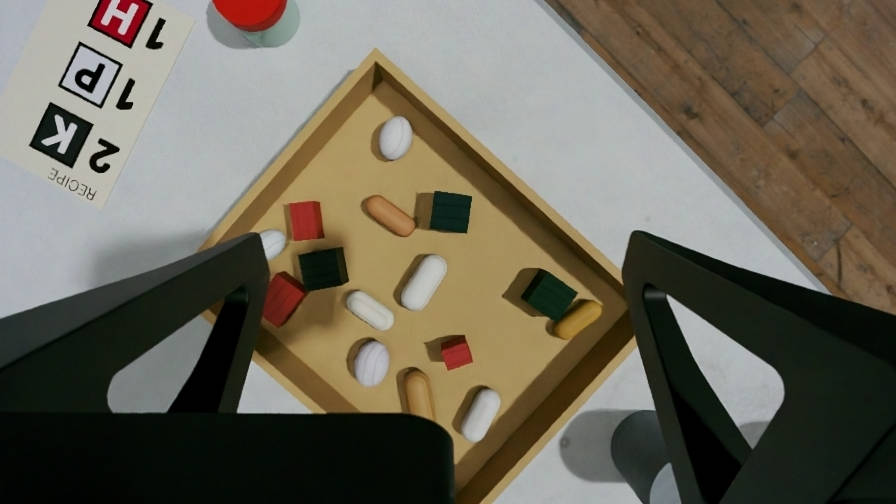

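Request:
execute_actions(actions=[{"rows":[[0.5,1.0,0.734,-0.347,0,0,1,0.61,1.65,1.45,-1.3,0,0.1,-0.15]]}], pictures=false)

Request:
execute_actions(actions=[{"steps":15}], pictures=false)

Request:
execute_actions(actions=[{"rows":[[0.5,1.0,0.734,-0.347,0,0,1,0.61,1.82,1.45,-1.087,0,0.1,-0.15]]}], pictures=false)

Request:
execute_actions(actions=[{"steps":15}], pictures=false)

Request:
execute_actions(actions=[{"rows":[[0.5,1.0,0.734,-0.347,0,0,1,0.61,1.915,1.45,-1.057,0,0.1,-0.15]]}], pictures=false)

Request:
execute_actions(actions=[{"rows":[[0.5,1.0,0.734,-0.347,0,0,1,0.61,1.915,1.45,-1.057,0,0.1,-0.55]]}], pictures=false)

Request:
execute_actions(actions=[{"rows":[[0.5,1.0,0.734,-0.347,0,0,1,0.61,1.65,1.45,-1.3,0,0.1,-0.55]]}], pictures=false)

Request:
execute_actions(actions=[{"rows":[[0.5,1.0,0.734,-0.347,0,0,1,0.27,1.15,0.808,-1.23,0,0,-0.55]]}], pictures=false)

Request:
execute_actions(actions=[{"steps":15}], pictures=false)

Request:
execute_actions(actions=[{"rows":[[0.5,1.0,0.734,-0.347,0,0,1,0.27,1.15,0.808,-1.23,0,0,-0.15]],"steps":8}], pictures=false)

Request:
execute_actions(actions=[{"rows":[[0.5,1.0,0.734,-0.347,0,0,1,0.778,1.55,1.32,-1.27,0,0.07,-0.15]]}], pictures=false)

Request:
execute_actions(actions=[{"steps":15}], pictures=false)

Request:
execute_actions(actions=[{"rows":[[0.5,1.0,0.734,-0.347,0,0,1,0.778,1.74,1.32,-1.027,0,0.07,-0.15]]}], pictures=false)

Request:
execute_actions(actions=[{"steps":15}], pictures=false)

Request:
execute_actions(actions=[{"rows":[[0.5,1.0,0.734,-0.347,0,0,1,0.778,1.835,1.32,-0.997,0,0.07,-0.15]]}], pictures=false)

Request:
execute_actions(actions=[{"rows":[[0.5,1.0,0.734,-0.347,0,0,1,0.778,1.835,1.32,-0.997,0,0.07,-0.55]]}], pictures=false)

Request:
execute_actions(actions=[{"rows":[[0.5,1.0,0.734,-0.347,0,0,1,0.778,1.55,1.32,-1.27,0,0.07,-0.55]]}], pictures=false)

Request:
execute_actions(actions=[{"rows":[[0.5,1.0,0.734,-0.347,0,0,1,0.27,1.15,0.808,-1.23,0,0,-0.55]]}], pictures=false)

Request:
execute_actions(actions=[{"steps":15}], pictures=false)

Request:
execute_actions(actions=[{"rows":[[0.5,1.0,0.734,-0.347,0,0,1,0.27,1.15,0.808,-1.23,0,0,-0.25]],"steps":8}], pictures=false)

Request:
execute_actions(actions=[{"rows":[[0.5,1.0,0.734,-0.347,0,0,1,0.597,1.38,1.11,-1.25,0,-0.25,-0.25]]}], pictures=false)

Request:
execute_actions(actions=[{"rows":[[0.5,1.0,0.734,-0.347,0,0,1,0.597,1.6,1.11,-0.965,0,-0.25,-0.25]]}], pictures=false)

Request:
execute_actions(actions=[{"steps":15}], pictures=false)

Request:
execute_actions(actions=[{"rows":[[0.5,1.0,0.734,-0.347,0,0,1,0.597,1.7,1.11,-0.932,0,-0.25,-0.25]]}], pictures=false)

Request:
execute_actions(actions=[{"rows":[[0.5,1.0,0.734,-0.347,0,0,1,0.597,1.7,1.11,-0.932,0,-0.25,-0.77]]}], pictures=false)

Request:
execute_actions(actions=[{"rows":[[0.5,1.0,0.734,-0.347,0,0,1,0.597,1.38,1.11,-1.25,0,-0.25,-0.77]]}], pictures=false)

Request:
execute_actions(actions=[{"rows":[[0.5,1.0,0.734,-0.347,0,0,1,0.27,1.15,0.808,-1.23,0,0,-0.77]]}], pictures=false)

Request:
execute_actions(actions=[{"steps":10}], pictures=false)

Request:
execute_actions(actions=[{"rows":[[0.5,1.0,0.734,-0.347,0,0,1,0.27,1.15,0.808,-1.23,0,0,-0.25]],"steps":8}], pictures=false)

Request:
execute_actions(actions=[{"rows":[[0.5,1.0,0.734,-0.347,0,0,1,0.729,1.37,1.095,-1.25,0,0.3,-0.25]]}], pictures=false)

Request:
execute_actions(actions=[{"rows":[[0.5,1.0,0.734,-0.347,0,0,1,0.729,1.59,1.095,-0.96,0,0.3,-0.25]]}], pictures=false)

Request:
execute_actions(actions=[{"steps":15}], pictures=false)

Request:
execute_actions(actions=[{"rows":[[0.5,1.0,0.734,-0.347,0,0,1,0.729,1.692,1.095,-0.927,0,0.3,-0.25]]}], pictures=false)

Request:
execute_actions(actions=[{"rows":[[0.5,1.0,0.734,-0.347,0,0,1,0.729,1.692,1.095,-0.927,0,0.3,-0.6]]}], pictures=false)

Request:
execute_actions(actions=[{"rows":[[0.5,1.0,0.734,-0.347,0,0,1,0.729,1.37,1.095,-1.25,0,0.3,-0.6]]}], pictures=false)

Request:
execute_actions(actions=[{"rows":[[0.5,1.0,0.734,-0.347,0,0,1,0.27,1.15,0.808,-1.23,0,0,-0.6]]}], pictures=false)

Request:
execute_actions(actions=[{"steps":12}], pictures=false)

Request:
execute_actions(actions=[{"rows":[[0.5,1.0,0.734,-0.347,0,0,1,0.27,1.15,0.808,-1.23,0,0,-0.2]],"steps":8}], pictures=false)

Request:
execute_actions(actions=[{"rows":[[0.5,1.0,0.734,-0.347,0,0,1,0.27,1.1,0.95,-1.23,0,0,0.5]]}])

Scene clock: 38.67 s of 6000.00 s.
left_arm: end_effector_position=(+0.4031, +0.5700, +0.2346) grip_measured=+1.000 end_effector_quat_wxyz=(+0.430, -0.223, +0.867, +0.117) | right_arm: end_effector_position=(+0.3731, +0.0006, +0.1682) grip_measured=-0.147 end_effector_quat_wxyz=(+0.024, -0.328, +0.944, +0.012)
Joint positions: left_arm=[ 0.507  1.014  0.736 -0.369 -0.003  0.011  0.094] | right_arm=[ 0.618  1.671  1.442 -1.287 -0.002  0.086  0.04 ]
Joint velocities: left_arm=[ 0.005  0.005  0.012 -0.012 -0.007  0.051  0.   ] | right_arm=[ 0.005 -0.239  0.002 -0.017  0.051  0.022  0.   ]
Steps of this call (steps 1 to 90: nothing new was sent; then 25.60 s passed at rest; steps 91 to 105: all 15 steps of this action). Readings (joint positions):
91: left_arm=[0.507 1.014 0.736 -0.369 -0.003 0.011] | right_arm=[0.618 1.356 1.202 -0.846 -0.002 0.003]
92: left_arm=[0.507 1.014 0.736 -0.369 -0.003 0.011] | right_arm=[0.618 1.399 1.265 -0.956 -0.002 0.020]
94: left_arm=[0.507 1.014 0.736 -0.369 -0.003 0.011] | right_arm=[0.618 1.521 1.398 -1.144 -0.002 0.045]
98: left_arm=[0.507 1.014 0.736 -0.369 -0.003 0.011] | right_arm=[0.618 1.662 1.442 -1.263 -0.002 0.072]
105: the state above

Scene clock: 39.17 s of 6000.00 s.
left_arm: end_effector_position=(+0.4031, +0.5700, +0.2346) grip_measured=+1.000 end_effector_quat_wxyz=(+0.430, -0.223, +0.867, +0.117) | right_arm: end_effector_position=(+0.3721, -0.0003, +0.1831) grip_measured=-0.147 end_effector_quat_wxyz=(+0.038, -0.326, +0.944, +0.019)
Joint positions: left_arm=[ 0.507  1.014  0.736 -0.369 -0.003  0.011  0.094] | right_arm=[ 0.618  1.641  1.442 -1.287 -0.002  0.09   0.04 ]
Joint velocities: left_arm=[-0.005 -0.005 -0.002 -0.017  0.051 -0.081  0.   ] | right_arm=[ 0.005  0.015 -0.002 -0.002 -0.007 -0.095 -0.   ]
Steps of this call (steps 1 to 15: the robot went on to your last target). Readings (joint positions):
1: left_arm=[0.507 1.014 0.736 -0.369 -0.003 0.011] | right_arm=[0.618 1.663 1.442 -1.287 -0.002 0.087]
2: left_arm=[0.507 1.014 0.736 -0.369 -0.003 0.011] | right_arm=[0.618 1.656 1.442 -1.287 -0.002 0.088]
4: left_arm=[0.507 1.014 0.736 -0.369 -0.003 0.011] | right_arm=[0.618 1.645 1.442 -1.287 -0.002 0.089]
8: left_arm=[0.507 1.014 0.736 -0.369 -0.003 0.011] | right_arm=[0.618 1.641 1.442 -1.287 -0.002 0.090]
15: the state above

Scene clock: 39.67 s of 6000.00 s.
left_arm: end_effector_position=(+0.4031, +0.5700, +0.2346) grip_measured=+1.000 end_effector_quat_wxyz=(+0.430, -0.223, +0.867, +0.117) | right_arm: end_effector_position=(+0.4063, +0.0319, +0.0860) grip_measured=-0.147 end_effector_quat_wxyz=(+0.034, -0.326, +0.944, +0.017)
Joint positions: left_arm=[ 0.507  1.014  0.736 -0.369 -0.003  0.011  0.094] | right_arm=[ 0.618  1.837  1.443 -1.101 -0.002  0.09   0.04 ]
Joint velocities: left_arm=[-0.005 -0.015 -0.017 -0.012  0.007 -0.066  0.   ] | right_arm=[-0.015 -0.122 -0.002 -0.022 -0.022 -0.007 -0.   ]
Steps of this call (steps 1 to 15: all 15 steps of this action). Readings (joint positions):
1: left_arm=[0.507 1.014 0.736 -0.369 -0.003 0.011] | right_arm=[0.618 1.646 1.442 -1.270 -0.002 0.090]
2: left_arm=[0.507 1.014 0.736 -0.369 -0.003 0.011] | right_arm=[0.618 1.656 1.443 -1.231 -0.002 0.090]
4: left_arm=[0.507 1.014 0.736 -0.369 -0.003 0.011] | right_arm=[0.618 1.694 1.443 -1.160 -0.002 0.090]
8: left_arm=[0.507 1.014 0.736 -0.369 -0.003 0.011] | right_arm=[0.618 1.797 1.443 -1.104 -0.002 0.090]
15: the state above

Scene clock: 40.17 s of 6000.00 s.
left_arm: end_effector_position=(+0.4031, +0.5700, +0.2346) grip_measured=+1.000 end_effector_quat_wxyz=(+0.430, -0.223, +0.867, +0.117) | right_arm: end_effector_position=(+0.4068, +0.0324, +0.0966) grip_measured=-0.147 end_effector_quat_wxyz=(+0.043, -0.326, +0.944, +0.021)
Joint positions: left_arm=[ 0.507  1.014  0.736 -0.369 -0.003  0.011  0.094] | right_arm=[ 0.618  1.817  1.443 -1.101 -0.002  0.09   0.04 ]
Joint velocities: left_arm=[-0.015  0.005 -0.002 -0.012 -0.066  0.037  0.   ] | right_arm=[ 0.015 -0.005  0.002  0.007  0.022  0.007 -0.001]
Steps of this call (steps 1 to 15: the robot went on to your last target). Readings (joint positions):
1: left_arm=[0.507 1.014 0.736 -0.369 -0.003 0.011] | right_arm=[0.618 1.833 1.443 -1.101 -0.002 0.090]
2: left_arm=[0.507 1.014 0.736 -0.369 -0.003 0.011] | right_arm=[0.618 1.829 1.443 -1.101 -0.002 0.090]
4: left_arm=[0.507 1.014 0.736 -0.369 -0.003 0.011] | right_arm=[0.618 1.822 1.443 -1.101 -0.002 0.090]
8: left_arm=[0.507 1.014 0.736 -0.369 -0.003 0.011] | right_arm=[0.618 1.817 1.443 -1.101 -0.002 0.090]
15: the state above

Scene clock: 40.67 s of 6000.00 s.
left_arm: end_effector_position=(+0.4031, +0.5700, +0.2346) grip_measured=+1.000 end_effector_quat_wxyz=(+0.430, -0.223, +0.867, +0.117) | right_arm: end_effector_position=(+0.4085, +0.0339, +0.0467) grip_measured=-0.147 end_effector_quat_wxyz=(+0.015, -0.327, +0.945, +0.008)
Joint positions: left_arm=[ 0.507  1.014  0.736 -0.369 -0.003  0.011  0.094] | right_arm=[ 0.618  1.911  1.443 -1.07  -0.002  0.09   0.04 ]
Joint velocities: left_arm=[-0.015 -0.005 -0.012  0.007  0.022  0.037  0.   ] | right_arm=[-0.034 -0.015  0.007 -0.007 -0.066  0.051 -0.001]
Steps of this call (steps 1 to 15: all 15 steps of this action). Readings (joint positions):
1: left_arm=[0.507 1.014 0.736 -0.369 -0.003 0.011] | right_arm=[0.618 1.821 1.443 -1.097 -0.002 0.090]
2: left_arm=[0.507 1.014 0.736 -0.369 -0.003 0.011] | right_arm=[0.618 1.827 1.443 -1.086 -0.002 0.090]
4: left_arm=[0.507 1.014 0.736 -0.369 -0.003 0.011] | right_arm=[0.618 1.850 1.443 -1.074 -0.002 0.090]
8: left_arm=[0.507 1.014 0.736 -0.369 -0.003 0.011] | right_arm=[0.618 1.899 1.443 -1.071 -0.002 0.090]
15: the state above

Scene clock: 41.17 s of 6000.00 s.
left_arm: end_effector_position=(+0.4031, +0.5700, +0.2346) grip_measured=+1.000 end_effector_quat_wxyz=(+0.430, -0.223, +0.867, +0.117) | right_arm: end_effector_position=(+0.4085, +0.0339, +0.0467) grip_measured=-0.531 end_effector_quat_wxyz=(+0.015, -0.326, +0.945, +0.008)
Joint positions: left_arm=[ 0.507  1.014  0.736 -0.369 -0.003  0.011  0.094] | right_arm=[ 0.618  1.911  1.443 -1.07  -0.002  0.091  0.022]
Joint velocities: left_arm=[ 0.015  0.005 -0.022  0.007  0.081  0.051  0.   ] | right_arm=[ 0.005 -0.005 -0.017  0.007  0.022  0.022 -0.001]
Steps of this call (steps 1 to 15: all 15 steps of this action). Readings (joint positions):
1: left_arm=[0.507 1.014 0.736 -0.369 -0.003 0.011] | right_arm=[0.618 1.911 1.443 -1.070 -0.002 0.090]
2: left_arm=[0.507 1.014 0.736 -0.369 -0.003 0.011] | right_arm=[0.618 1.911 1.443 -1.070 -0.002 0.091]
4: left_arm=[0.507 1.014 0.736 -0.369 -0.003 0.011] | right_arm=[0.618 1.911 1.443 -1.070 -0.002 0.091]
8: left_arm=[0.507 1.014 0.736 -0.369 -0.003 0.011] | right_arm=[0.618 1.911 1.443 -1.070 -0.002 0.091]
15: the state above

Scene clock: 41.67 s of 6000.00 s.
left_arm: end_effector_position=(+0.4031, +0.5700, +0.2346) grip_measured=+1.000 end_effector_quat_wxyz=(+0.430, -0.223, +0.867, +0.117) | right_arm: end_effector_position=(+0.3688, -0.0035, +0.2105) grip_measured=-0.531 end_effector_quat_wxyz=(+0.064, -0.326, +0.943, +0.030)
Joint positions: left_arm=[ 0.507  1.014  0.736 -0.369 -0.003  0.011  0.094] | right_arm=[ 0.618  1.582  1.439 -1.287 -0.002  0.091  0.022]
Joint velocities: left_arm=[-0.005 -0.005 -0.007 -0.027 -0.051 -0.051  0.   ] | right_arm=[-0.005  0.044 -0.007 -0.007  0.037 -0.037 -0.001]
Steps of this call (steps 1 to 15: all 15 steps of this action). Readings (joint positions):
1: left_arm=[0.507 1.014 0.736 -0.369 -0.003 0.011] | right_arm=[0.618 1.904 1.443 -1.083 -0.002 0.091]
2: left_arm=[0.507 1.014 0.736 -0.369 -0.003 0.011] | right_arm=[0.618 1.893 1.441 -1.115 -0.002 0.091]
4: left_arm=[0.507 1.014 0.736 -0.369 -0.003 0.011] | right_arm=[0.618 1.851 1.439 -1.174 -0.002 0.091]
8: left_arm=[0.507 1.014 0.736 -0.369 -0.003 0.011] | right_arm=[0.618 1.718 1.439 -1.257 -0.002 0.091]
15: the state above

Scene clock: 42.17 s of 6000.00 s.
left_arm: end_effector_position=(+0.4031, +0.5700, +0.2346) grip_measured=+1.000 end_effector_quat_wxyz=(+0.430, -0.223, +0.867, +0.117) | right_arm: end_effector_position=(+0.2672, -0.2399, +0.1444) grip_measured=-0.531 end_effector_quat_wxyz=(+0.016, -0.184, +0.983, +0.003)
Joint positions: left_arm=[ 0.507  1.014  0.736 -0.369 -0.003  0.011  0.094] | right_arm=[ 0.257  1.114  0.821 -1.245  0.     0.024  0.022]
Joint velocities: left_arm=[ 0.005  0.005 -0.002  0.007 -0.11   0.022  0.   ] | right_arm=[ 0.073  0.083 -0.496  0.007 -0.051 -0.095  0.001]
Steps of this call (steps 1 to 15: all 15 steps of this action). Readings (joint positions):
1: left_arm=[0.507 1.014 0.736 -0.369 -0.003 0.011] | right_arm=[0.611 1.574 1.425 -1.279 -0.004 0.086]
2: left_arm=[0.507 1.014 0.736 -0.369 -0.003 0.011] | right_arm=[0.600 1.556 1.391 -1.266 -0.005 0.079]
4: left_arm=[0.507 1.014 0.736 -0.369 -0.003 0.011] | right_arm=[0.550 1.494 1.309 -1.260 -0.005 0.070]
8: left_arm=[0.507 1.014 0.736 -0.369 -0.003 0.011] | right_arm=[0.394 1.321 1.135 -1.251 -0.004 0.052]
15: the state above

Scene clock: 42.67 s of 6000.00 s.
left_arm: end_effector_position=(+0.4031, +0.5700, +0.2346) grip_measured=+1.000 end_effector_quat_wxyz=(+0.430, -0.223, +0.867, +0.117) | right_arm: end_effector_position=(+0.2628, -0.2404, +0.1307) grip_measured=-0.531 end_effector_quat_wxyz=(-0.005, -0.193, +0.981, -0.001)
Joint positions: left_arm=[ 0.507  1.014  0.736 -0.369 -0.003  0.011  0.094] | right_arm=[ 0.262  1.146  0.807 -1.242  0.     0.01   0.022]
Joint velocities: left_arm=[ 0.015 -0.015 -0.022 -0.017  0.095  0.022  0.   ] | right_arm=[-0.005 -0.005 -0.002  0.002  0.051 -0.007  0.   ]
Steps of this call (steps 1 to 15: the robot went on to your last target). Readings (joint positions):
1: left_arm=[0.507 1.014 0.736 -0.369 -0.003 0.011] | right_arm=[0.259 1.120 0.810 -1.245 0.000 0.021]
2: left_arm=[0.507 1.014 0.736 -0.369 -0.003 0.011] | right_arm=[0.260 1.129 0.807 -1.245 0.000 0.019]
4: left_arm=[0.507 1.014 0.736 -0.369 -0.003 0.011] | right_arm=[0.262 1.142 0.807 -1.243 0.000 0.015]
8: left_arm=[0.507 1.014 0.736 -0.369 -0.003 0.011] | right_arm=[0.262 1.146 0.807 -1.242 0.000 0.012]
15: the state above

Scene clock: 42.93 s of 6000.00 s.
left_arm: end_effector_position=(+0.4031, +0.5700, +0.2346) grip_measured=+1.000 end_effector_quat_wxyz=(+0.430, -0.223, +0.867, +0.117) | right_arm: end_effector_position=(+0.2628, -0.2404, +0.1307) grip_measured=-0.153 end_effector_quat_wxyz=(-0.005, -0.194, +0.981, -0.001)
Joint positions: left_arm=[ 0.507  1.014  0.736 -0.369 -0.003  0.011  0.094] | right_arm=[ 0.262  1.146  0.807 -1.242  0.     0.01   0.04 ]
Joint velocities: left_arm=[-0.005  0.015 -0.007 -0.027  0.007 -0.022  0.   ] | right_arm=[ 0.005  0.005 -0.002 -0.012 -0.037  0.007  0.001]
Steps of this call (steps 1 to 8: all 8 steps of this action). Readings (joint positions):
1: left_arm=[0.507 1.014 0.736 -0.369 -0.003 0.011] | right_arm=[0.262 1.146 0.807 -1.242 0.000 0.010]
2: left_arm=[0.507 1.014 0.736 -0.369 -0.003 0.011] | right_arm=[0.262 1.146 0.807 -1.242 0.000 0.010]
4: left_arm=[0.507 1.014 0.736 -0.369 -0.003 0.011] | right_arm=[0.262 1.146 0.807 -1.242 0.000 0.010]
8: the state above

Scene clock: 43.43 s of 6000.00 s.
left_arm: end_effector_position=(+0.4031, +0.5700, +0.2346) grip_measured=+1.000 end_effector_quat_wxyz=(+0.430, -0.223, +0.867, +0.117) | right_arm: end_effector_position=(+0.2736, +0.0066, +0.1514) grip_measured=-0.153 end_effector_quat_wxyz=(+0.006, -0.421, +0.907, +0.002)
Joint positions: left_arm=[ 0.507  1.014  0.736 -0.369 -0.003  0.011  0.094] | right_arm=[ 0.781  1.551  1.25  -1.257  0.001  0.05   0.04 ]
Joint velocities: left_arm=[-0.015  0.005 -0.007 -0.007  0.022  0.007  0.   ] | right_arm=[ 0.523 -0.005  0.637  0.007 -0.095  0.037  0.   ]
Steps of this call (steps 1 to 15: all 15 steps of this action). Readings (joint positions):
1: left_arm=[0.507 1.014 0.736 -0.369 -0.003 0.011] | right_arm=[0.273 1.157 0.815 -1.247 0.004 0.014]
2: left_arm=[0.507 1.014 0.736 -0.369 -0.003 0.011] | right_arm=[0.300 1.184 0.837 -1.255 0.005 0.019]
4: left_arm=[0.507 1.014 0.736 -0.369 -0.003 0.011] | right_arm=[0.380 1.274 0.903 -1.257 0.005 0.026]
8: left_arm=[0.507 1.014 0.736 -0.369 -0.003 0.011] | right_arm=[0.550 1.446 1.045 -1.257 0.005 0.034]
15: the state above

Scene clock: 43.93 s of 6000.00 s.
left_arm: end_effector_position=(+0.4031, +0.5700, +0.2346) grip_measured=+1.000 end_effector_quat_wxyz=(+0.430, -0.223, +0.867, +0.117) | right_arm: end_effector_position=(+0.2812, +0.0171, +0.1712) grip_measured=-0.153 end_effector_quat_wxyz=(+0.028, -0.416, +0.909, +0.015)
Joint positions: left_arm=[ 0.507  1.014  0.736 -0.369 -0.003  0.011  0.094] | right_arm=[ 0.781  1.539  1.289 -1.258  0.     0.06   0.04 ]
Joint velocities: left_arm=[-0.005  0.015 -0.012  0.012  0.007 -0.051  0.   ] | right_arm=[ 0.015  0.005  0.007  0.007 -0.066  0.081 -0.001]
Steps of this call (steps 1 to 15: the robot went on to your last target). Readings (joint positions):
1: left_arm=[0.507 1.014 0.736 -0.369 -0.003 0.011] | right_arm=[0.795 1.551 1.268 -1.257 0.001 0.051]
2: left_arm=[0.507 1.014 0.736 -0.369 -0.003 0.011] | right_arm=[0.802 1.548 1.281 -1.257 0.000 0.052]
4: left_arm=[0.507 1.014 0.736 -0.369 -0.003 0.011] | right_arm=[0.802 1.542 1.289 -1.257 0.000 0.055]
8: left_arm=[0.507 1.014 0.736 -0.369 -0.003 0.011] | right_arm=[0.787 1.539 1.289 -1.258 0.000 0.058]
15: the state above

Scene clock: 44.43 s of 6000.00 s.
left_arm: end_effector_position=(+0.4031, +0.5700, +0.2346) grip_measured=+1.000 end_effector_quat_wxyz=(+0.430, -0.223, +0.867, +0.117) | right_arm: end_effector_position=(+0.3149, +0.0613, +0.0754) grip_measured=-0.153 end_effector_quat_wxyz=(+0.031, -0.416, +0.909, +0.017)
Joint positions: left_arm=[ 0.507  1.014  0.736 -0.369 -0.003  0.011  0.094] | right_arm=[ 0.781  1.758  1.298 -1.041  0.     0.06   0.04 ]
Joint velocities: left_arm=[ 0.015 -0.005  0.002  0.002 -0.037 -0.007  0.   ] | right_arm=[-0.024 -0.151 -0.017 -0.007  0.037 -0.051 -0.   ]
Steps of this call (steps 1 to 15: all 15 steps of this action). Readings (joint positions):
1: left_arm=[0.507 1.014 0.736 -0.369 -0.003 0.011] | right_arm=[0.781 1.546 1.289 -1.238 0.000 0.060]
2: left_arm=[0.507 1.014 0.736 -0.369 -0.003 0.011] | right_arm=[0.781 1.559 1.291 -1.194 0.000 0.060]
4: left_arm=[0.507 1.014 0.736 -0.369 -0.003 0.011] | right_arm=[0.781 1.608 1.297 -1.111 0.000 0.060]
8: left_arm=[0.507 1.014 0.736 -0.369 -0.003 0.011] | right_arm=[0.781 1.727 1.298 -1.044 0.000 0.060]
15: the state above

Scene clock: 44.93 s of 6000.00 s.
left_arm: end_effector_position=(+0.4031, +0.5700, +0.2346) grip_measured=+1.000 end_effector_quat_wxyz=(+0.430, -0.223, +0.867, +0.117) | right_arm: end_effector_position=(+0.3156, +0.0622, +0.0862) grip_measured=-0.153 end_effector_quat_wxyz=(+0.041, -0.416, +0.908, +0.022)
Joint positions: left_arm=[ 0.507  1.014  0.736 -0.369 -0.003  0.011  0.094] | right_arm=[ 0.781  1.736  1.298 -1.04   0.     0.06   0.04 ]
Joint velocities: left_arm=[ 0.005  0.005 -0.007 -0.002 -0.037  0.022  0.   ] | right_arm=[ 0.005 -0.015 -0.007 -0.012 -0.007 -0.022 -0.   ]
Steps of this call (steps 1 to 15: the robot went on to your last target). Readings (joint positions):
1: left_arm=[0.507 1.014 0.736 -0.369 -0.003 0.011] | right_arm=[0.781 1.752 1.298 -1.041 0.000 0.060]
2: left_arm=[0.507 1.014 0.736 -0.369 -0.003 0.011] | right_arm=[0.781 1.747 1.298 -1.040 0.000 0.060]
4: left_arm=[0.507 1.014 0.736 -0.369 -0.003 0.011] | right_arm=[0.781 1.740 1.298 -1.040 0.000 0.060]
8: left_arm=[0.507 1.014 0.736 -0.369 -0.003 0.011] | right_arm=[0.781 1.736 1.298 -1.040 0.000 0.060]
15: the state above

Scene clock: 45.43 s of 6000.00 s.
left_arm: end_effector_position=(+0.4031, +0.5700, +0.2346) grip_measured=+1.000 end_effector_quat_wxyz=(+0.430, -0.223, +0.867, +0.117) | right_arm: end_effector_position=(+0.3164, +0.0633, +0.0387) grip_measured=-0.153 end_effector_quat_wxyz=(+0.012, -0.416, +0.909, +0.006)
Joint positions: left_arm=[ 0.507  1.014  0.736 -0.369 -0.003  0.011  0.094] | right_arm=[ 0.781  1.833  1.3   -1.01   0.     0.06   0.04 ]
Joint velocities: left_arm=[-0.015 -0.005  0.012 -0.007 -0.007 -0.037  0.   ] | right_arm=[-0.005 -0.015 -0.002 -0.002 -0.037  0.007 -0.001]
Steps of this call (steps 1 to 15: all 15 steps of this action). Readings (joint positions):
1: left_arm=[0.507 1.014 0.736 -0.369 -0.003 0.011] | right_arm=[0.781 1.741 1.298 -1.036 0.000 0.060]
2: left_arm=[0.507 1.014 0.736 -0.369 -0.003 0.011] | right_arm=[0.781 1.747 1.300 -1.027 0.000 0.060]
4: left_arm=[0.507 1.014 0.736 -0.369 -0.003 0.011] | right_arm=[0.781 1.773 1.300 -1.014 0.000 0.060]
8: left_arm=[0.507 1.014 0.736 -0.369 -0.003 0.011] | right_arm=[0.781 1.824 1.300 -1.011 0.000 0.060]
15: the state above

Scene clock: 45.93 s of 6000.00 s.
left_arm: end_effector_position=(+0.4031, +0.5700, +0.2346) grip_measured=+1.000 end_effector_quat_wxyz=(+0.430, -0.223, +0.867, +0.117) | right_arm: end_effector_position=(+0.3164, +0.0633, +0.0387) grip_measured=-0.500 end_effector_quat_wxyz=(+0.012, -0.416, +0.909, +0.006)
Joint positions: left_arm=[ 0.507  1.014  0.736 -0.369 -0.003  0.011  0.094] | right_arm=[ 0.781  1.833  1.3   -1.01   0.     0.06   0.024]
Joint velocities: left_arm=[ 0.005 -0.005  0.002  0.012 -0.007  0.037  0.   ] | right_arm=[-0.005 -0.015 -0.007 -0.002  0.007 -0.051 -0.001]
Steps of this call (steps 1 to 15: all 15 steps of this action). Readings (joint positions):
1: left_arm=[0.507 1.014 0.736 -0.369 -0.003 0.011] | right_arm=[0.781 1.833 1.300 -1.010 0.000 0.060]
2: left_arm=[0.507 1.014 0.736 -0.369 -0.003 0.011] | right_arm=[0.781 1.833 1.300 -1.010 0.000 0.060]
4: left_arm=[0.507 1.014 0.736 -0.369 -0.003 0.011] | right_arm=[0.781 1.833 1.300 -1.010 0.000 0.060]
8: left_arm=[0.507 1.014 0.736 -0.369 -0.003 0.011] | right_arm=[0.781 1.833 1.300 -1.010 0.000 0.060]
15: the state above

Scene clock: 46.43 s of 6000.00 s.
left_arm: end_effector_position=(+0.4031, +0.5700, +0.2346) grip_measured=+1.000 end_effector_quat_wxyz=(+0.430, -0.223, +0.867, +0.117) | right_arm: end_effector_position=(+0.2813, +0.0172, +0.1988) grip_measured=-0.500 end_effector_quat_wxyz=(+0.056, -0.415, +0.907, +0.030)
Joint positions: left_arm=[ 0.507  1.014  0.736 -0.369 -0.003  0.011  0.094] | right_arm=[ 0.781  1.485  1.298 -1.257  0.     0.061  0.024]
Joint velocities: left_arm=[-0.015  0.005 -0.002  0.012  0.022  0.022  0.   ] | right_arm=[-0.015  0.161 -0.007 -0.012  0.022 -0.007  0.   ]
Steps of this call (steps 1 to 15: all 15 steps of this action). Readings (joint positions):
1: left_arm=[0.507 1.014 0.736 -0.369 -0.003 0.011] | right_arm=[0.781 1.826 1.300 -1.025 0.000 0.060]
2: left_arm=[0.507 1.014 0.736 -0.369 -0.003 0.011] | right_arm=[0.781 1.813 1.298 -1.060 0.000 0.060]
4: left_arm=[0.507 1.014 0.736 -0.369 -0.003 0.011] | right_arm=[0.781 1.766 1.298 -1.126 0.000 0.060]
8: left_arm=[0.507 1.014 0.736 -0.369 -0.003 0.011] | right_arm=[0.781 1.617 1.298 -1.221 0.000 0.060]
15: the state above

Scene clock: 46.93 s of 6000.00 s.
left_arm: end_effector_position=(+0.4031, +0.5700, +0.2346) grip_measured=+1.000 end_effector_quat_wxyz=(+0.430, -0.223, +0.867, +0.117) | right_arm: end_effector_position=(+0.2692, -0.2455, +0.1355) grip_measured=-0.499 end_effector_quat_wxyz=(+0.005, -0.177, +0.984, -0.001)
Joint positions: left_arm=[ 0.507  1.014  0.736 -0.369 -0.003  0.011  0.094] | right_arm=[ 0.239  1.139  0.815 -1.238  0.003  0.02   0.024]
Joint velocities: left_arm=[ 0.005 -0.005  0.002  0.002  0.037  0.022  0.   ] | right_arm=[-0.005  0.063 -0.11  -0.012 -0.081 -0.081  0.001]
Steps of this call (steps 1 to 15: all 15 steps of this action). Readings (joint positions):
1: left_arm=[0.507 1.014 0.736 -0.369 -0.003 0.011] | right_arm=[0.774 1.479 1.284 -1.250 -0.002 0.057]
2: left_arm=[0.507 1.014 0.736 -0.369 -0.003 0.011] | right_arm=[0.760 1.460 1.250 -1.240 -0.003 0.054]
4: left_arm=[0.507 1.014 0.736 -0.369 -0.003 0.011] | right_arm=[0.702 1.395 1.165 -1.239 -0.003 0.047]
8: left_arm=[0.507 1.014 0.736 -0.369 -0.003 0.011] | right_arm=[0.520 1.244 0.996 -1.238 -0.003 0.037]
15: the state above

Scene clock: 47.43 s of 6000.00 s.
left_arm: end_effector_position=(+0.4031, +0.5700, +0.2346) grip_measured=+1.000 end_effector_quat_wxyz=(+0.430, -0.223, +0.867, +0.117) | right_arm: end_effector_position=(+0.2658, -0.2386, +0.1342) grip_measured=-0.499 end_effector_quat_wxyz=(+0.003, -0.195, +0.981, -0.001)
Joint positions: left_arm=[ 0.507  1.014  0.736 -0.369 -0.003  0.011  0.094] | right_arm=[ 0.265  1.141  0.813 -1.238  0.003  0.01   0.024]
Joint velocities: left_arm=[ 0.015 -0.005 -0.017 -0.017 -0.007 -0.11   0.   ] | right_arm=[ 0.005 -0.005 -0.007 -0.002  0.037  0.007  0.   ]
Steps of this call (steps 1 to 15: the robot went on to your last target). Readings (joint positions):
1: left_arm=[0.507 1.014 0.736 -0.369 -0.003 0.011] | right_arm=[0.242 1.140 0.813 -1.238 0.003 0.018]
2: left_arm=[0.507 1.014 0.736 -0.369 -0.003 0.011] | right_arm=[0.248 1.141 0.813 -1.238 0.003 0.017]
4: left_arm=[0.507 1.014 0.736 -0.369 -0.003 0.011] | right_arm=[0.260 1.141 0.813 -1.238 0.003 0.014]
8: left_arm=[0.507 1.014 0.736 -0.369 -0.003 0.011] | right_arm=[0.265 1.141 0.813 -1.238 0.003 0.012]
15: the state above

Scene clock: 47.70 s of 6000.00 s.
left_arm: end_effector_position=(+0.4031, +0.5700, +0.2346) grip_measured=+1.000 end_effector_quat_wxyz=(+0.430, -0.223, +0.867, +0.117) | right_arm: end_effector_position=(+0.2658, -0.2386, +0.1342) grip_measured=-0.253 end_effector_quat_wxyz=(+0.003, -0.195, +0.981, -0.001)
Joint positions: left_arm=[ 0.507  1.014  0.736 -0.369 -0.003  0.011  0.094] | right_arm=[ 0.265  1.141  0.813 -1.238  0.003  0.01   0.035]
Joint velocities: left_arm=[-0.005 -0.005 -0.012 -0.017 -0.022 -0.037  0.   ] | right_arm=[-0.005  0.005 -0.002 -0.007 -0.007 -0.051 -0.001]
Steps of this call (steps 1 to 8: all 8 steps of this action). Readings (joint positions):
1: left_arm=[0.507 1.014 0.736 -0.369 -0.003 0.011] | right_arm=[0.265 1.141 0.813 -1.238 0.003 0.010]
2: left_arm=[0.507 1.014 0.736 -0.369 -0.003 0.011] | right_arm=[0.265 1.141 0.813 -1.238 0.003 0.010]
4: left_arm=[0.507 1.014 0.736 -0.369 -0.003 0.011] | right_arm=[0.265 1.141 0.813 -1.238 0.003 0.010]
8: the state above

Scene clock: 48.20 s of 6000.00 s.
left_arm: end_effector_position=(+0.4031, +0.5700, +0.2346) grip_measured=+1.000 end_effector_quat_wxyz=(+0.430, -0.223, +0.867, +0.117) | right_arm: end_effector_position=(+0.2826, -0.0874, +0.1534) grip_measured=-0.253 end_effector_quat_wxyz=(+0.008, -0.468, +0.884, +0.003)
Joint positions: left_arm=[ 0.507  1.014  0.736 -0.369 -0.003  0.011  0.094] | right_arm=[ 0.613  1.385  1.076 -1.245 -0.001 -0.224  0.035]
Joint velocities: left_arm=[ 0.005  0.005 -0.002 -0.002  0.051 -0.095  0.   ] | right_arm=[-0.171 -0.015  0.017 -0.002  0.051 -0.11  -0.   ]
Steps of this call (steps 1 to 15: all 15 steps of this action). Readings (joint positions):
1: left_arm=[0.507 1.014 0.736 -0.369 -0.003 0.011] | right_arm=[0.276 1.150 0.820 -1.241 0.006 -0.008]
2: left_arm=[0.507 1.014 0.736 -0.369 -0.003 0.011] | right_arm=[0.303 1.170 0.840 -1.245 0.007 -0.030]
4: left_arm=[0.507 1.014 0.736 -0.369 -0.003 0.011] | right_arm=[0.385 1.233 0.899 -1.245 0.007 -0.069]
8: left_arm=[0.507 1.014 0.736 -0.369 -0.003 0.011] | right_arm=[0.558 1.353 1.031 -1.245 0.003 -0.156]
15: the state above

Scene clock: 48.70 s of 6000.00 s.
left_arm: end_effector_position=(+0.4031, +0.5700, +0.2346) grip_measured=+1.000 end_effector_quat_wxyz=(+0.430, -0.223, +0.867, +0.117) | right_arm: end_effector_position=(+0.3347, -0.0447, +0.0702) grip_measured=-0.253 end_effector_quat_wxyz=(+0.034, -0.471, +0.882, +0.009)
Joint positions: left_arm=[ 0.507  1.014  0.736 -0.369 -0.003  0.011  0.094] | right_arm=[ 0.604  1.613  1.091 -0.979 -0.001 -0.239  0.035]
Joint velocities: left_arm=[-0.015  0.005  0.002  0.002 -0.022 -0.007  0.   ] | right_arm=[ 0.005 -0.181 -0.007 -0.007 -0.022  0.022 -0.   ]
Steps of this call (steps 1 to 15: all 15 steps of this action). Readings (joint positions):
1: left_arm=[0.507 1.014 0.736 -0.369 -0.003 0.011] | right_arm=[0.609 1.392 1.076 -1.221 -0.001 -0.226]
2: left_arm=[0.507 1.014 0.736 -0.369 -0.003 0.011] | right_arm=[0.606 1.408 1.078 -1.167 -0.001 -0.228]
4: left_arm=[0.507 1.014 0.736 -0.369 -0.003 0.011] | right_arm=[0.604 1.471 1.087 -1.062 -0.001 -0.231]
8: left_arm=[0.507 1.014 0.736 -0.369 -0.003 0.011] | right_arm=[0.604 1.604 1.091 -0.983 -0.001 -0.236]
15: the state above

Scene clock: 49.20 s of 6000.00 s.
left_arm: end_effector_position=(+0.4031, +0.5700, +0.2346) grip_measured=+1.000 end_effector_quat_wxyz=(+0.430, -0.223, +0.867, +0.117) | right_arm: end_effector_position=(+0.3354, -0.0440, +0.0773) grip_measured=-0.253 end_effector_quat_wxyz=(+0.042, -0.471, +0.881, +0.011)
Joint positions: left_arm=[ 0.507  1.014  0.736 -0.369 -0.003  0.011  0.094] | right_arm=[ 0.604  1.596  1.091 -0.979 -0.001 -0.24   0.035]
Joint velocities: left_arm=[-0.005  0.005 -0.012  0.002 -0.066 -0.022  0.   ] | right_arm=[-0.015 -0.015 -0.007 -0.007  0.051 -0.022 -0.001]
Steps of this call (steps 1 to 15: the robot went on to your last target). Readings (joint positions):
1: left_arm=[0.507 1.014 0.736 -0.369 -0.003 0.011] | right_arm=[0.604 1.607 1.091 -0.979 -0.001 -0.239]
2: left_arm=[0.507 1.014 0.736 -0.369 -0.003 0.011] | right_arm=[0.604 1.603 1.091 -0.979 -0.001 -0.239]
4: left_arm=[0.507 1.014 0.736 -0.369 -0.003 0.011] | right_arm=[0.604 1.597 1.091 -0.979 -0.001 -0.240]
8: left_arm=[0.507 1.014 0.736 -0.369 -0.003 0.011] | right_arm=[0.604 1.596 1.091 -0.979 -0.001 -0.240]
15: the state above

Scene clock: 49.70 s of 6000.00 s.
left_arm: end_effector_position=(+0.4031, +0.5700, +0.2346) grip_measured=+1.000 end_effector_quat_wxyz=(+0.430, -0.223, +0.867, +0.117) | right_arm: end_effector_position=(+0.3363, -0.0432, +0.0331) grip_measured=-0.253 end_effector_quat_wxyz=(+0.008, -0.471, +0.882, +0.003)
Joint positions: left_arm=[ 0.507  1.014  0.736 -0.369 -0.003  0.011  0.094] | right_arm=[ 0.604  1.701  1.092 -0.945 -0.001 -0.24   0.035]
Joint velocities: left_arm=[ 0.005  0.005 -0.002 -0.012  0.007 -0.037  0.   ] | right_arm=[ 0.005  0.005 -0.002  0.007 -0.007  0.051  0.001]
Steps of this call (steps 1 to 15: all 15 steps of this action). Readings (joint positions):
1: left_arm=[0.507 1.014 0.736 -0.369 -0.003 0.011] | right_arm=[0.604 1.601 1.091 -0.975 -0.001 -0.240]
2: left_arm=[0.507 1.014 0.736 -0.369 -0.003 0.011] | right_arm=[0.604 1.611 1.092 -0.964 -0.001 -0.240]
4: left_arm=[0.507 1.014 0.736 -0.369 -0.003 0.011] | right_arm=[0.604 1.641 1.092 -0.949 -0.001 -0.240]
8: left_arm=[0.507 1.014 0.736 -0.369 -0.003 0.011] | right_arm=[0.604 1.696 1.092 -0.946 -0.001 -0.240]
15: the state above

Scene clock: 50.20 s of 6000.00 s.
left_arm: end_effector_position=(+0.4031, +0.5700, +0.2346) grip_measured=+1.000 end_effector_quat_wxyz=(+0.430, -0.223, +0.867, +0.117) | right_arm: end_effector_position=(+0.3363, -0.0432, +0.0331) grip_measured=-0.646 end_effector_quat_wxyz=(+0.008, -0.471, +0.882, +0.003)
Joint positions: left_arm=[ 0.507  1.014  0.736 -0.369 -0.003  0.011  0.094] | right_arm=[ 0.604  1.701  1.092 -0.945 -0.001 -0.24   0.017]
Joint velocities: left_arm=[ 0.024 -0.015 -0.012  0.002  0.051  0.037  0.   ] | right_arm=[ 0.005 -0.015  0.027  0.002  0.037 -0.022  0.001]
Steps of this call (steps 1 to 15: all 15 steps of this action). Readings (joint positions):
1: left_arm=[0.507 1.014 0.736 -0.369 -0.003 0.011] | right_arm=[0.604 1.701 1.092 -0.945 -0.001 -0.240]
2: left_arm=[0.507 1.014 0.736 -0.369 -0.003 0.011] | right_arm=[0.604 1.701 1.092 -0.945 -0.001 -0.240]
4: left_arm=[0.507 1.014 0.736 -0.369 -0.003 0.011] | right_arm=[0.604 1.701 1.092 -0.945 -0.001 -0.240]
8: left_arm=[0.507 1.014 0.736 -0.369 -0.003 0.011] | right_arm=[0.604 1.701 1.092 -0.945 -0.001 -0.240]
15: the state above

Scene clock: 50.70 s of 6000.00 s.
left_arm: end_effector_position=(+0.4031, +0.5700, +0.2346) grip_measured=+1.000 end_effector_quat_wxyz=(+0.430, -0.223, +0.867, +0.117) | right_arm: end_effector_position=(+0.2885, -0.0870, +0.1819) grip_measured=-0.646 end_effector_quat_wxyz=(+0.049, -0.471, +0.881, +0.013)
Joint positions: left_arm=[ 0.507  1.014  0.736 -0.369 -0.003  0.011  0.094] | right_arm=[ 0.604  1.323  1.091 -1.238 -0.001 -0.24   0.017]
Joint velocities: left_arm=[-0.015 -0.015 -0.007 -0.002  0.051  0.051  0.   ] | right_arm=[-0.024  0.317  0.012  0.002 -0.007  0.007 -0.   ]
Steps of this call (steps 1 to 15: all 15 steps of this action). Readings (joint positions):
1: left_arm=[0.507 1.014 0.736 -0.369 -0.003 0.011] | right_arm=[0.604 1.692 1.092 -0.964 -0.001 -0.240]
2: left_arm=[0.507 1.014 0.736 -0.369 -0.003 0.011] | right_arm=[0.604 1.675 1.091 -1.006 -0.001 -0.240]
4: left_arm=[0.507 1.014 0.736 -0.369 -0.003 0.011] | right_arm=[0.604 1.612 1.089 -1.086 -0.001 -0.240]
8: left_arm=[0.507 1.014 0.736 -0.369 -0.003 0.011] | right_arm=[0.604 1.429 1.089 -1.202 -0.001 -0.240]
15: the state above

Scene clock: 51.20 s of 6000.00 s.
left_arm: end_effector_position=(+0.4031, +0.5700, +0.2346) grip_measured=+1.000 end_effector_quat_wxyz=(+0.430, -0.223, +0.867, +0.117) | right_arm: end_effector_position=(+0.2683, -0.2388, +0.1340) grip_measured=-0.645 end_effector_quat_wxyz=(+0.008, -0.210, +0.978, -0.000)
Joint positions: left_arm=[ 0.507  1.014  0.736 -0.369 -0.003  0.011  0.094] | right_arm=[ 0.261  1.141  0.812 -1.228  0.003 -0.024  0.017]
Joint velocities: left_arm=[-0.005 -0.015 -0.017 -0.012  0.007 -0.037  0.   ] | right_arm=[ 0.142  0.015 -0.007 -0.007 -0.066  0.037  0.001]
Steps of this call (steps 1 to 15: all 15 steps of this action). Readings (joint positions):
1: left_arm=[0.507 1.014 0.736 -0.369 -0.003 0.011] | right_arm=[0.595 1.324 1.077 -1.233 -0.004 -0.225]
2: left_arm=[0.507 1.014 0.736 -0.369 -0.003 0.011] | right_arm=[0.575 1.314 1.045 -1.224 -0.005 -0.206]
4: left_arm=[0.507 1.014 0.736 -0.369 -0.003 0.011] | right_arm=[0.496 1.272 0.962 -1.224 -0.005 -0.167]
8: left_arm=[0.507 1.014 0.736 -0.369 -0.003 0.011] | right_arm=[0.279 1.173 0.830 -1.225 0.002 -0.080]
15: the state above

Scene clock: 51.53 s of 6000.00 s.
left_arm: end_effector_position=(+0.4031, +0.5700, +0.2346) grip_measured=+1.000 end_effector_quat_wxyz=(+0.430, -0.223, +0.867, +0.117) | right_arm: end_effector_position=(+0.2678, -0.2376, +0.1340) grip_measured=-0.645 end_effector_quat_wxyz=(+0.008, -0.206, +0.979, -0.000)
Joint positions: left_arm=[ 0.507  1.014  0.736 -0.369 -0.003  0.011  0.094] | right_arm=[ 0.266  1.141  0.812 -1.228  0.003 -0.011  0.017]
Joint velocities: left_arm=[ 0.005  0.005 -0.007 -0.002 -0.037 -0.051  0.   ] | right_arm=[-0.015  0.005 -0.002  0.002 -0.007 -0.037 -0.001]
Steps of this call (steps 1 to 10: the robot went on to your last target). Readings (joint positions):
1: left_arm=[0.507 1.014 0.736 -0.369 -0.003 0.011] | right_arm=[0.264 1.141 0.812 -1.228 0.003 -0.021]
2: left_arm=[0.507 1.014 0.736 -0.369 -0.003 0.011] | right_arm=[0.266 1.141 0.812 -1.228 0.003 -0.019]
4: left_arm=[0.507 1.014 0.736 -0.369 -0.003 0.011] | right_arm=[0.266 1.141 0.812 -1.228 0.003 -0.016]
8: left_arm=[0.507 1.014 0.736 -0.369 -0.003 0.011] | right_arm=[0.266 1.141 0.812 -1.228 0.003 -0.012]
10: the state above

Scene clock: 51.80 s of 6000.00 s.
left_arm: end_effector_position=(+0.4031, +0.5700, +0.2346) grip_measured=+1.000 end_effector_quat_wxyz=(+0.430, -0.223, +0.867, +0.117) | right_arm: end_effector_position=(+0.2678, -0.2376, +0.1340) grip_measured=-0.253 end_effector_quat_wxyz=(+0.008, -0.205, +0.979, -0.000)
Joint positions: left_arm=[ 0.507  1.014  0.736 -0.369 -0.003  0.011  0.094] | right_arm=[ 0.266  1.141  0.812 -1.228  0.003 -0.01   0.035]
Joint velocities: left_arm=[-0.005 -0.024  0.012  0.002  0.007  0.022  0.   ] | right_arm=[-0.005 -0.015 -0.007 -0.012 -0.022 -0.066 -0.   ]
Steps of this call (steps 1 to 8: all 8 steps of this action). Readings (joint positions):
1: left_arm=[0.507 1.014 0.736 -0.369 -0.003 0.011] | right_arm=[0.266 1.141 0.812 -1.228 0.003 -0.011]
2: left_arm=[0.507 1.014 0.736 -0.369 -0.003 0.011] | right_arm=[0.266 1.141 0.812 -1.228 0.003 -0.011]
4: left_arm=[0.507 1.014 0.736 -0.369 -0.003 0.011] | right_arm=[0.266 1.141 0.812 -1.228 0.003 -0.011]
8: the state above

Scene clock: 52.30 s of 6000.00 s.
left_arm: end_effector_position=(+0.4031, +0.5700, +0.2346) grip_measured=+1.000 end_effector_quat_wxyz=(+0.430, -0.223, +0.867, +0.117) | right_arm: end_effector_position=(+0.2362, -0.0540, +0.1501) grip_measured=-0.253 end_effector_quat_wxyz=(+0.006, -0.312, +0.950, +0.005)
Joint positions: left_arm=[ 0.507  1.014  0.736 -0.369 -0.003  0.011  0.094] | right_arm=[ 0.761  1.37   1.053 -1.239 -0.002  0.264  0.035]
Joint velocities: left_arm=[-0.015 -0.015 -0.007 -0.012  0.007 -0.007  0.   ] | right_arm=[-0.19  -0.005 -0.002 -0.017  0.007  0.066 -0.001]
Steps of this call (steps 1 to 15: all 15 steps of this action). Readings (joint positions):
1: left_arm=[0.507 1.014 0.736 -0.369 -0.003 0.011] | right_arm=[0.276 1.149 0.820 -1.231 0.006 0.014]
2: left_arm=[0.507 1.014 0.736 -0.369 -0.003 0.011] | right_arm=[0.304 1.169 0.840 -1.238 0.007 0.043]
4: left_arm=[0.507 1.014 0.736 -0.369 -0.003 0.011] | right_arm=[0.388 1.231 0.898 -1.239 0.007 0.093]
8: left_arm=[0.507 1.014 0.736 -0.369 -0.003 0.011] | right_arm=[0.596 1.333 1.003 -1.239 0.007 0.178]
15: the state above

Scene clock: 52.80 s of 6000.00 s.
left_arm: end_effector_position=(+0.4031, +0.5700, +0.2346) grip_measured=+1.000 end_effector_quat_wxyz=(+0.430, -0.223, +0.867, +0.117) | right_arm: end_effector_position=(+0.2883, -0.0081, +0.0686) grip_measured=-0.253 end_effector_quat_wxyz=(+0.028, -0.287, +0.957, +0.019)
Joint positions: left_arm=[ 0.507  1.014  0.736 -0.369 -0.003  0.011  0.094] | right_arm=[ 0.734  1.603  1.073 -0.973 -0.002  0.289  0.035]
Joint velocities: left_arm=[-0.005 -0.005 -0.002 -0.002 -0.037  0.037  0.   ] | right_arm=[ 0.015 -0.181  0.002 -0.002 -0.11  -0.051 -0.001]
Steps of this call (steps 1 to 15: all 15 steps of this action). Readings (joint positions):
1: left_arm=[0.507 1.014 0.736 -0.369 -0.003 0.011] | right_arm=[0.755 1.378 1.053 -1.214 -0.002 0.268]
2: left_arm=[0.507 1.014 0.736 -0.369 -0.003 0.011] | right_arm=[0.749 1.394 1.055 -1.160 -0.002 0.271]
4: left_arm=[0.507 1.014 0.736 -0.369 -0.003 0.011] | right_arm=[0.740 1.460 1.066 -1.057 -0.002 0.277]
8: left_arm=[0.507 1.014 0.736 -0.369 -0.003 0.011] | right_arm=[0.734 1.596 1.073 -0.977 -0.002 0.285]
15: the state above

Scene clock: 53.30 s of 6000.00 s.
left_arm: end_effector_position=(+0.4031, +0.5700, +0.2346) grip_measured=+1.000 end_effector_quat_wxyz=(+0.430, -0.223, +0.867, +0.117) | right_arm: end_effector_position=(+0.2890, -0.0073, +0.0755) grip_measured=-0.253 end_effector_quat_wxyz=(+0.035, -0.286, +0.957, +0.024)
Joint positions: left_arm=[ 0.507  1.014  0.736 -0.369 -0.003  0.011  0.094] | right_arm=[ 0.734  1.587  1.073 -0.973 -0.002  0.29   0.035]
Joint velocities: left_arm=[-0.024 -0.005 -0.007  0.007 -0.081 -0.022  0.   ] | right_arm=[-0.024  0.015  0.002 -0.007  0.022  0.007 -0.001]
Steps of this call (steps 1 to 15: the robot went on to your last target). Readings (joint positions):
1: left_arm=[0.507 1.014 0.736 -0.369 -0.003 0.011] | right_arm=[0.734 1.596 1.073 -0.973 -0.002 0.289]
2: left_arm=[0.507 1.014 0.736 -0.369 -0.003 0.011] | right_arm=[0.734 1.592 1.073 -0.973 -0.002 0.290]
4: left_arm=[0.507 1.014 0.736 -0.369 -0.003 0.011] | right_arm=[0.734 1.587 1.073 -0.973 -0.002 0.290]
8: left_arm=[0.507 1.014 0.736 -0.369 -0.003 0.011] | right_arm=[0.734 1.587 1.073 -0.973 -0.002 0.290]
15: the state above

Scene clock: 53.80 s of 6000.00 s.
left_arm: end_effector_position=(+0.4031, +0.5700, +0.2346) grip_measured=+1.000 end_effector_quat_wxyz=(+0.430, -0.223, +0.867, +0.117) | right_arm: end_effector_position=(+0.2895, -0.0067, +0.0309) grip_measured=-0.253 end_effector_quat_wxyz=(+0.005, -0.286, +0.958, +0.004)
Joint positions: left_arm=[ 0.507  1.014  0.736 -0.369 -0.003  0.011  0.094] | right_arm=[ 0.734  1.693  1.075 -0.94  -0.002  0.29   0.035]
Joint velocities: left_arm=[-0.034 -0.005  0.027  0.017  0.007 -0.037  0.   ] | right_arm=[-0.005 -0.015 -0.007 -0.007 -0.037 -0.022 -0.001]
Steps of this call (steps 1 to 15: all 15 steps of this action). Readings (joint positions):
1: left_arm=[0.507 1.014 0.736 -0.369 -0.003 0.011] | right_arm=[0.734 1.592 1.073 -0.969 -0.002 0.290]
2: left_arm=[0.507 1.014 0.736 -0.369 -0.003 0.011] | right_arm=[0.734 1.601 1.075 -0.959 -0.002 0.290]
4: left_arm=[0.507 1.014 0.736 -0.369 -0.003 0.011] | right_arm=[0.734 1.633 1.075 -0.944 -0.002 0.290]
8: left_arm=[0.507 1.014 0.736 -0.369 -0.003 0.011] | right_arm=[0.734 1.689 1.075 -0.941 -0.002 0.290]
15: the state above

Scene clock: 54.30 s of 6000.00 s.
left_arm: end_effector_position=(+0.4031, +0.5700, +0.2346) grip_measured=+1.000 end_effector_quat_wxyz=(+0.430, -0.223, +0.867, +0.117) | right_arm: end_effector_position=(+0.2896, -0.0067, +0.0309) grip_measured=-0.549 end_effector_quat_wxyz=(+0.005, -0.286, +0.958, +0.004)
Joint positions: left_arm=[ 0.507  1.014  0.736 -0.369 -0.003  0.011  0.094] | right_arm=[ 0.734  1.693  1.075 -0.94  -0.002  0.29   0.021]
Joint velocities: left_arm=[-0.005 -0.005  0.007  0.022 -0.037 -0.037  0.   ] | right_arm=[-0.015 -0.015  0.007 -0.012 -0.022 -0.051 -0.   ]
Steps of this call (steps 1 to 15: all 15 steps of this action). Readings (joint positions):
1: left_arm=[0.507 1.014 0.736 -0.369 -0.003 0.011] | right_arm=[0.734 1.693 1.075 -0.940 -0.002 0.290]
2: left_arm=[0.507 1.014 0.736 -0.369 -0.003 0.011] | right_arm=[0.734 1.693 1.075 -0.940 -0.002 0.290]
4: left_arm=[0.507 1.014 0.736 -0.369 -0.003 0.011] | right_arm=[0.734 1.693 1.075 -0.940 -0.002 0.290]
8: left_arm=[0.507 1.014 0.736 -0.369 -0.003 0.011] | right_arm=[0.734 1.693 1.075 -0.940 -0.002 0.290]
15: the state above

Scene clock: 54.80 s of 6000.00 s.
left_arm: end_effector_position=(+0.4031, +0.5700, +0.2346) grip_measured=+1.000 end_effector_quat_wxyz=(+0.430, -0.223, +0.867, +0.117) | right_arm: end_effector_position=(+0.2480, -0.0561, +0.1786) grip_measured=-0.549 end_effector_quat_wxyz=(+0.039, -0.286, +0.957, +0.026)
Joint positions: left_arm=[ 0.507  1.014  0.736 -0.369 -0.003  0.011  0.094] | right_arm=[ 0.734  1.314  1.075 -1.238 -0.002  0.29   0.021]
Joint velocities: left_arm=[-0.005 -0.005 -0.007 -0.012 -0.066  0.037  0.   ] | right_arm=[-0.005  0.327  0.002 -0.012  0.007  0.007 -0.   ]
Steps of this call (steps 1 to 15: all 15 steps of this action). Readings (joint positions):
1: left_arm=[0.507 1.014 0.736 -0.369 -0.003 0.011] | right_arm=[0.734 1.685 1.075 -0.959 -0.002 0.290]
2: left_arm=[0.507 1.014 0.736 -0.369 -0.003 0.011] | right_arm=[0.734 1.667 1.074 -1.002 -0.002 0.290]
4: left_arm=[0.507 1.014 0.736 -0.369 -0.003 0.011] | right_arm=[0.734 1.603 1.073 -1.083 -0.002 0.290]
8: left_arm=[0.507 1.014 0.736 -0.369 -0.003 0.011] | right_arm=[0.734 1.418 1.073 -1.202 -0.002 0.290]
15: the state above

Scene clock: 55.30 s of 6000.00 s.
left_arm: end_effector_position=(+0.4031, +0.5700, +0.2346) grip_measured=+1.000 end_effector_quat_wxyz=(+0.430, -0.223, +0.867, +0.117) | right_arm: end_effector_position=(+0.2733, -0.2397, +0.1364) grip_measured=-0.549 end_effector_quat_wxyz=(+0.012, -0.178, +0.984, +0.001)
Joint positions: left_arm=[ 0.507  1.014  0.736 -0.369 -0.003  0.011  0.094] | right_arm=[ 0.252  1.145  0.822 -1.224  0.004  0.031  0.021]
Joint velocities: left_arm=[-0.005 -0.024 -0.002 -0.002  0.037 -0.066  0.   ] | right_arm=[ 0.249 -0.005  0.002 -0.012 -0.022 -0.139  0.001]
Steps of this call (steps 1 to 15: all 15 steps of this action). Readings (joint positions):
1: left_arm=[0.507 1.014 0.736 -0.369 -0.003 0.011] | right_arm=[0.725 1.316 1.062 -1.233 -0.004 0.269]
2: left_arm=[0.507 1.014 0.736 -0.369 -0.003 0.011] | right_arm=[0.703 1.306 1.030 -1.224 -0.006 0.242]
4: left_arm=[0.507 1.014 0.736 -0.369 -0.003 0.011] | right_arm=[0.621 1.265 0.949 -1.224 -0.006 0.192]
8: left_arm=[0.507 1.014 0.736 -0.369 -0.003 0.011] | right_arm=[0.360 1.182 0.840 -1.224 -0.002 0.100]
15: the state above

Scene clock: 55.70 s of 6000.00 s.
left_arm: end_effector_position=(+0.4031, +0.5700, +0.2346) grip_measured=+1.000 end_effector_quat_wxyz=(+0.430, -0.223, +0.867, +0.117) | right_arm: end_effector_position=(+0.2716, -0.2356, +0.1364) grip_measured=-0.549 end_effector_quat_wxyz=(+0.012, -0.195, +0.981, +0.001)
Joint positions: left_arm=[ 0.507  1.014  0.736 -0.369 -0.003  0.011  0.094] | right_arm=[ 0.267  1.145  0.822 -1.224  0.003  0.011  0.021]
Joint velocities: left_arm=[-0.005 -0.005 -0.002  0.007 -0.007  0.066  0.   ] | right_arm=[-0.015 -0.005 -0.002  0.002 -0.066 -0.051 -0.001]
Steps of this call (steps 1 to 12: the robot went on to your last target). Readings (joint positions):
1: left_arm=[0.507 1.014 0.736 -0.369 -0.003 0.011] | right_arm=[0.259 1.145 0.822 -1.224 0.003 0.026]
2: left_arm=[0.507 1.014 0.736 -0.369 -0.003 0.011] | right_arm=[0.264 1.145 0.822 -1.224 0.003 0.023]
4: left_arm=[0.507 1.014 0.736 -0.369 -0.003 0.011] | right_arm=[0.267 1.145 0.822 -1.224 0.003 0.018]
8: left_arm=[0.507 1.014 0.736 -0.369 -0.003 0.011] | right_arm=[0.267 1.145 0.822 -1.224 0.003 0.013]
12: the state above

Scene clock: 55.97 s of 6000.00 s.
left_arm: end_effector_position=(+0.4031, +0.5700, +0.2346) grip_measured=+1.000 end_effector_quat_wxyz=(+0.430, -0.223, +0.867, +0.117) | right_arm: end_effector_position=(+0.2716, -0.2356, +0.1364) grip_measured=-0.203 end_effector_quat_wxyz=(+0.012, -0.196, +0.981, +0.001)
Joint positions: left_arm=[ 0.507  1.014  0.736 -0.369 -0.003  0.011  0.094] | right_arm=[ 0.267  1.145  0.822 -1.224  0.003  0.01   0.037]
Joint velocities: left_arm=[-0.015 -0.015 -0.007 -0.012  0.022  0.037  0.   ] | right_arm=[ 0.005 -0.005 -0.017 -0.012 -0.051 -0.051 -0.002]
Steps of this call (steps 1 to 8: all 8 steps of this action). Readings (joint positions):
1: left_arm=[0.507 1.014 0.736 -0.369 -0.003 0.011] | right_arm=[0.267 1.145 0.822 -1.224 0.003 0.011]
2: left_arm=[0.507 1.014 0.736 -0.369 -0.003 0.011] | right_arm=[0.267 1.145 0.822 -1.224 0.003 0.011]
4: left_arm=[0.507 1.014 0.736 -0.369 -0.003 0.011] | right_arm=[0.267 1.145 0.822 -1.224 0.003 0.010]
8: the state above

Scene clock: 56.47 s of 6000.00 s.
left_arm: end_effector_position=(+0.4031, +0.5700, +0.2346) grip_measured=+1.000 end_effector_quat_wxyz=(+0.430, -0.223, +0.867, +0.117) | right_arm: end_effector_position=(+0.2982, -0.2242, +0.1878) grip_measured=+0.497 end_effector_quat_wxyz=(+0.082, -0.195, +0.977, +0.016)
Joint positions: left_arm=[ 0.507  1.014  0.736 -0.369 -0.003  0.011  0.094] | right_arm=[ 0.267  1.091  0.913 -1.225  0.003  0.01   0.07 ]
Joint velocities: left_arm=[-0.024 -0.015  0.002 -0.012 -0.066  0.007  0.   ] | right_arm=[ 0.005 -0.005  0.012 -0.012 -0.007  0.007 -0.001]
Steps of this call (steps 1 to 15: all 15 steps of this action). Readings (joint positions):
1: left_arm=[0.507 1.014 0.736 -0.369 -0.003 0.011] | right_arm=[0.267 1.143 0.827 -1.225 0.003 0.010]
2: left_arm=[0.507 1.014 0.736 -0.369 -0.003 0.011] | right_arm=[0.267 1.140 0.835 -1.225 0.003 0.010]
4: left_arm=[0.507 1.014 0.736 -0.369 -0.003 0.011] | right_arm=[0.267 1.127 0.865 -1.225 0.003 0.010]
8: left_arm=[0.507 1.014 0.736 -0.369 -0.003 0.011] | right_arm=[0.267 1.097 0.910 -1.225 0.003 0.010]
15: the state above
camera_calibration (this result's frames):
cam_left_wrist: T_world_to_cam=[[0.499575, -0.866253, -0.00543295, 0.296922], [-0.825842, -0.474357, -0.304911, 0.6817], [0.261553, 0.156813, -0.952365, 0.152117], [0, 0, 0, 1]] pos_world=[0.374854, 0.556725, 0.354342]
cam_right_wrist: T_world_to_cam=[[0.387087, -0.921984, 0.0104497, -0.323399], [-0.828035, -0.342613, 0.443817, 0.0918303], [-0.405612, -0.180449, -0.896056, 0.376656], [0, 0, 0, 1]] pos_world=[0.353998, -0.198739, 0.300128]

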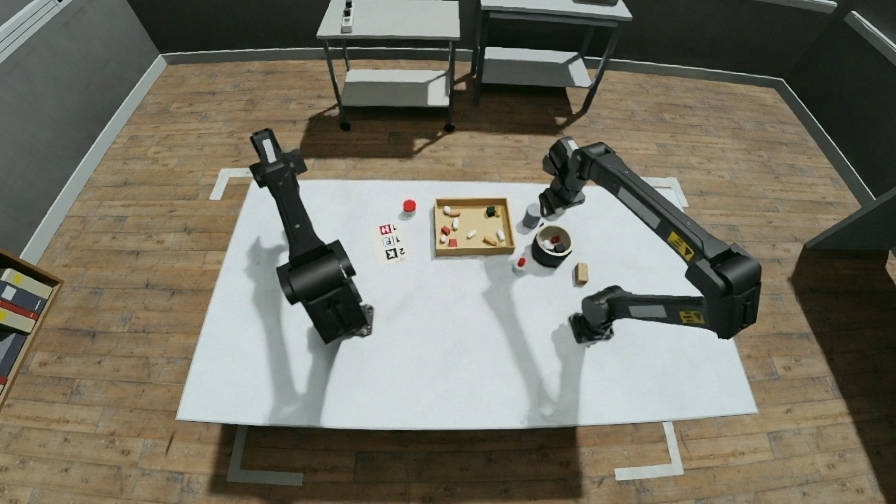

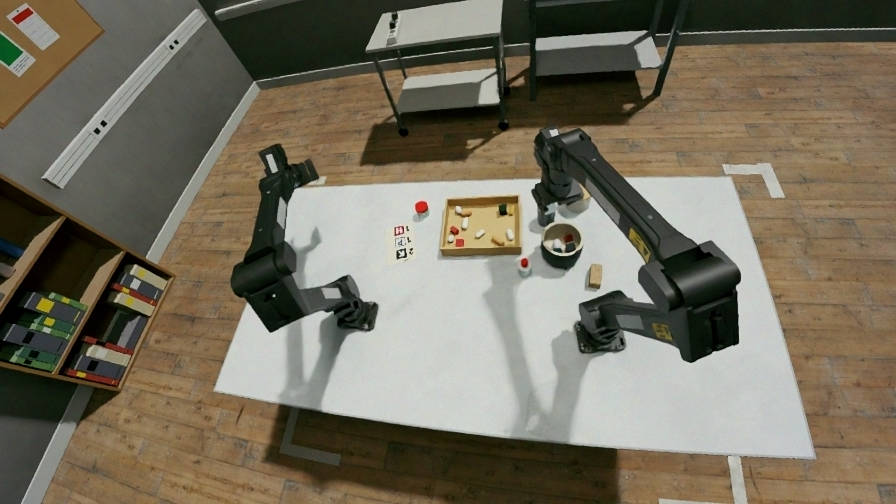

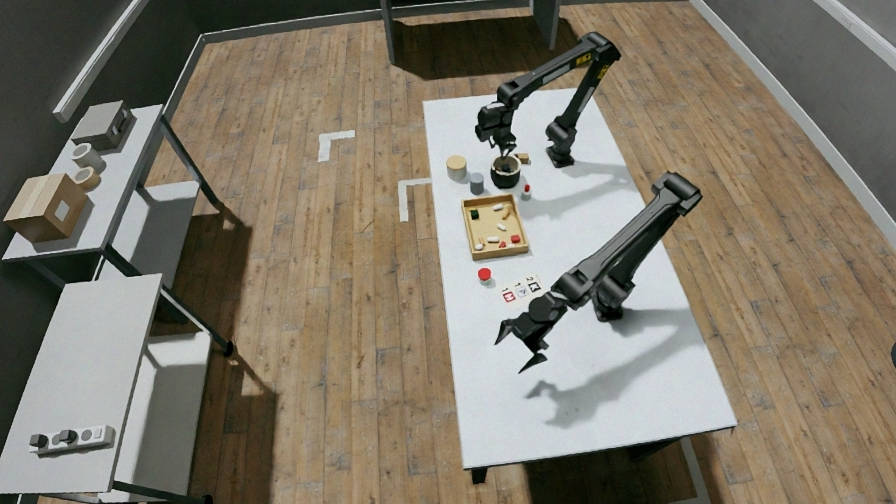

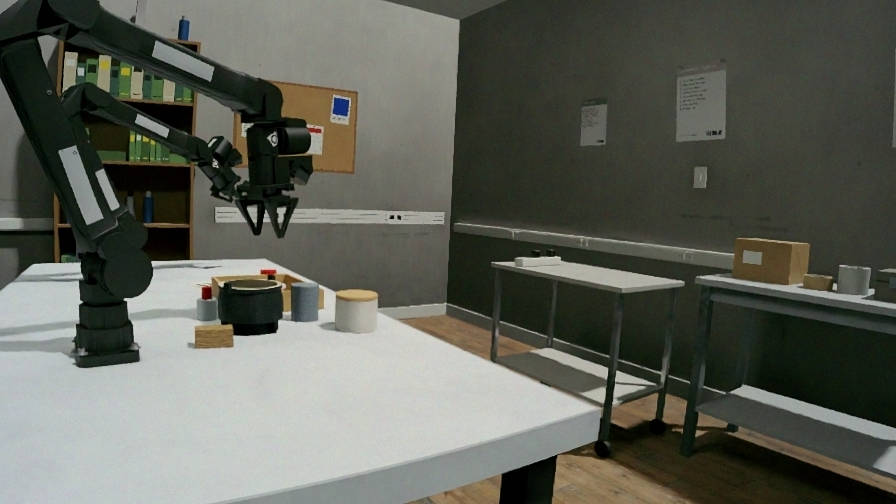

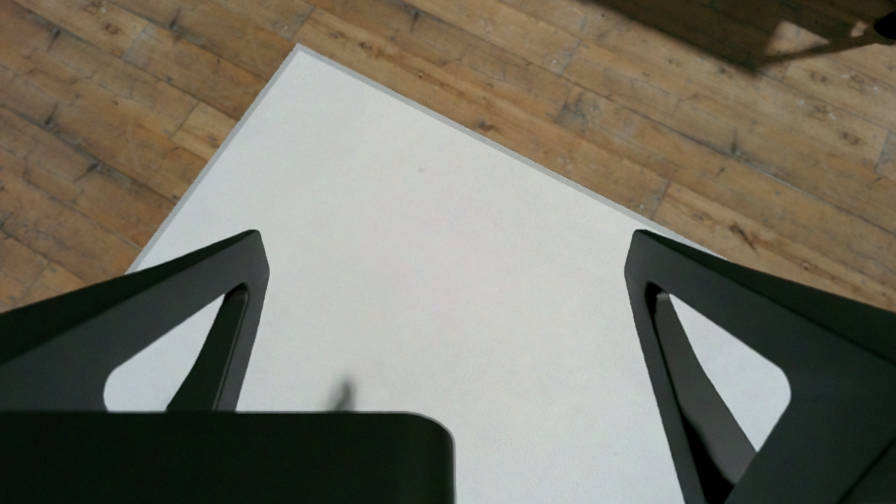

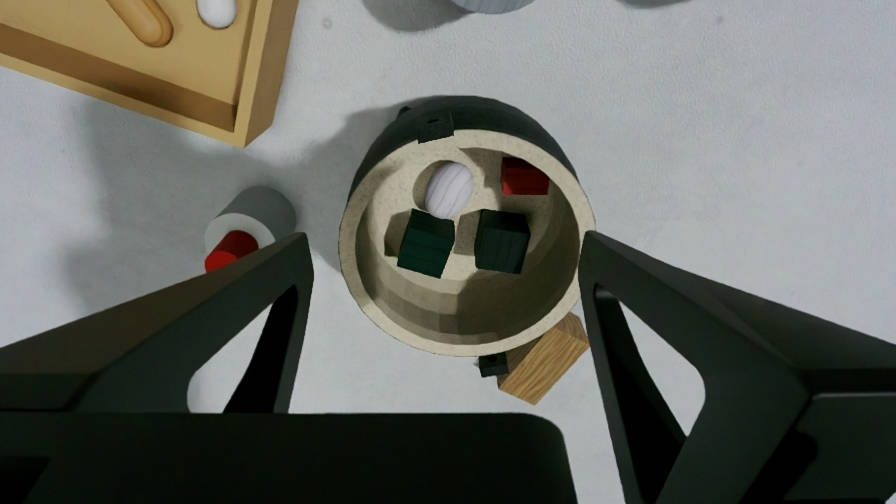

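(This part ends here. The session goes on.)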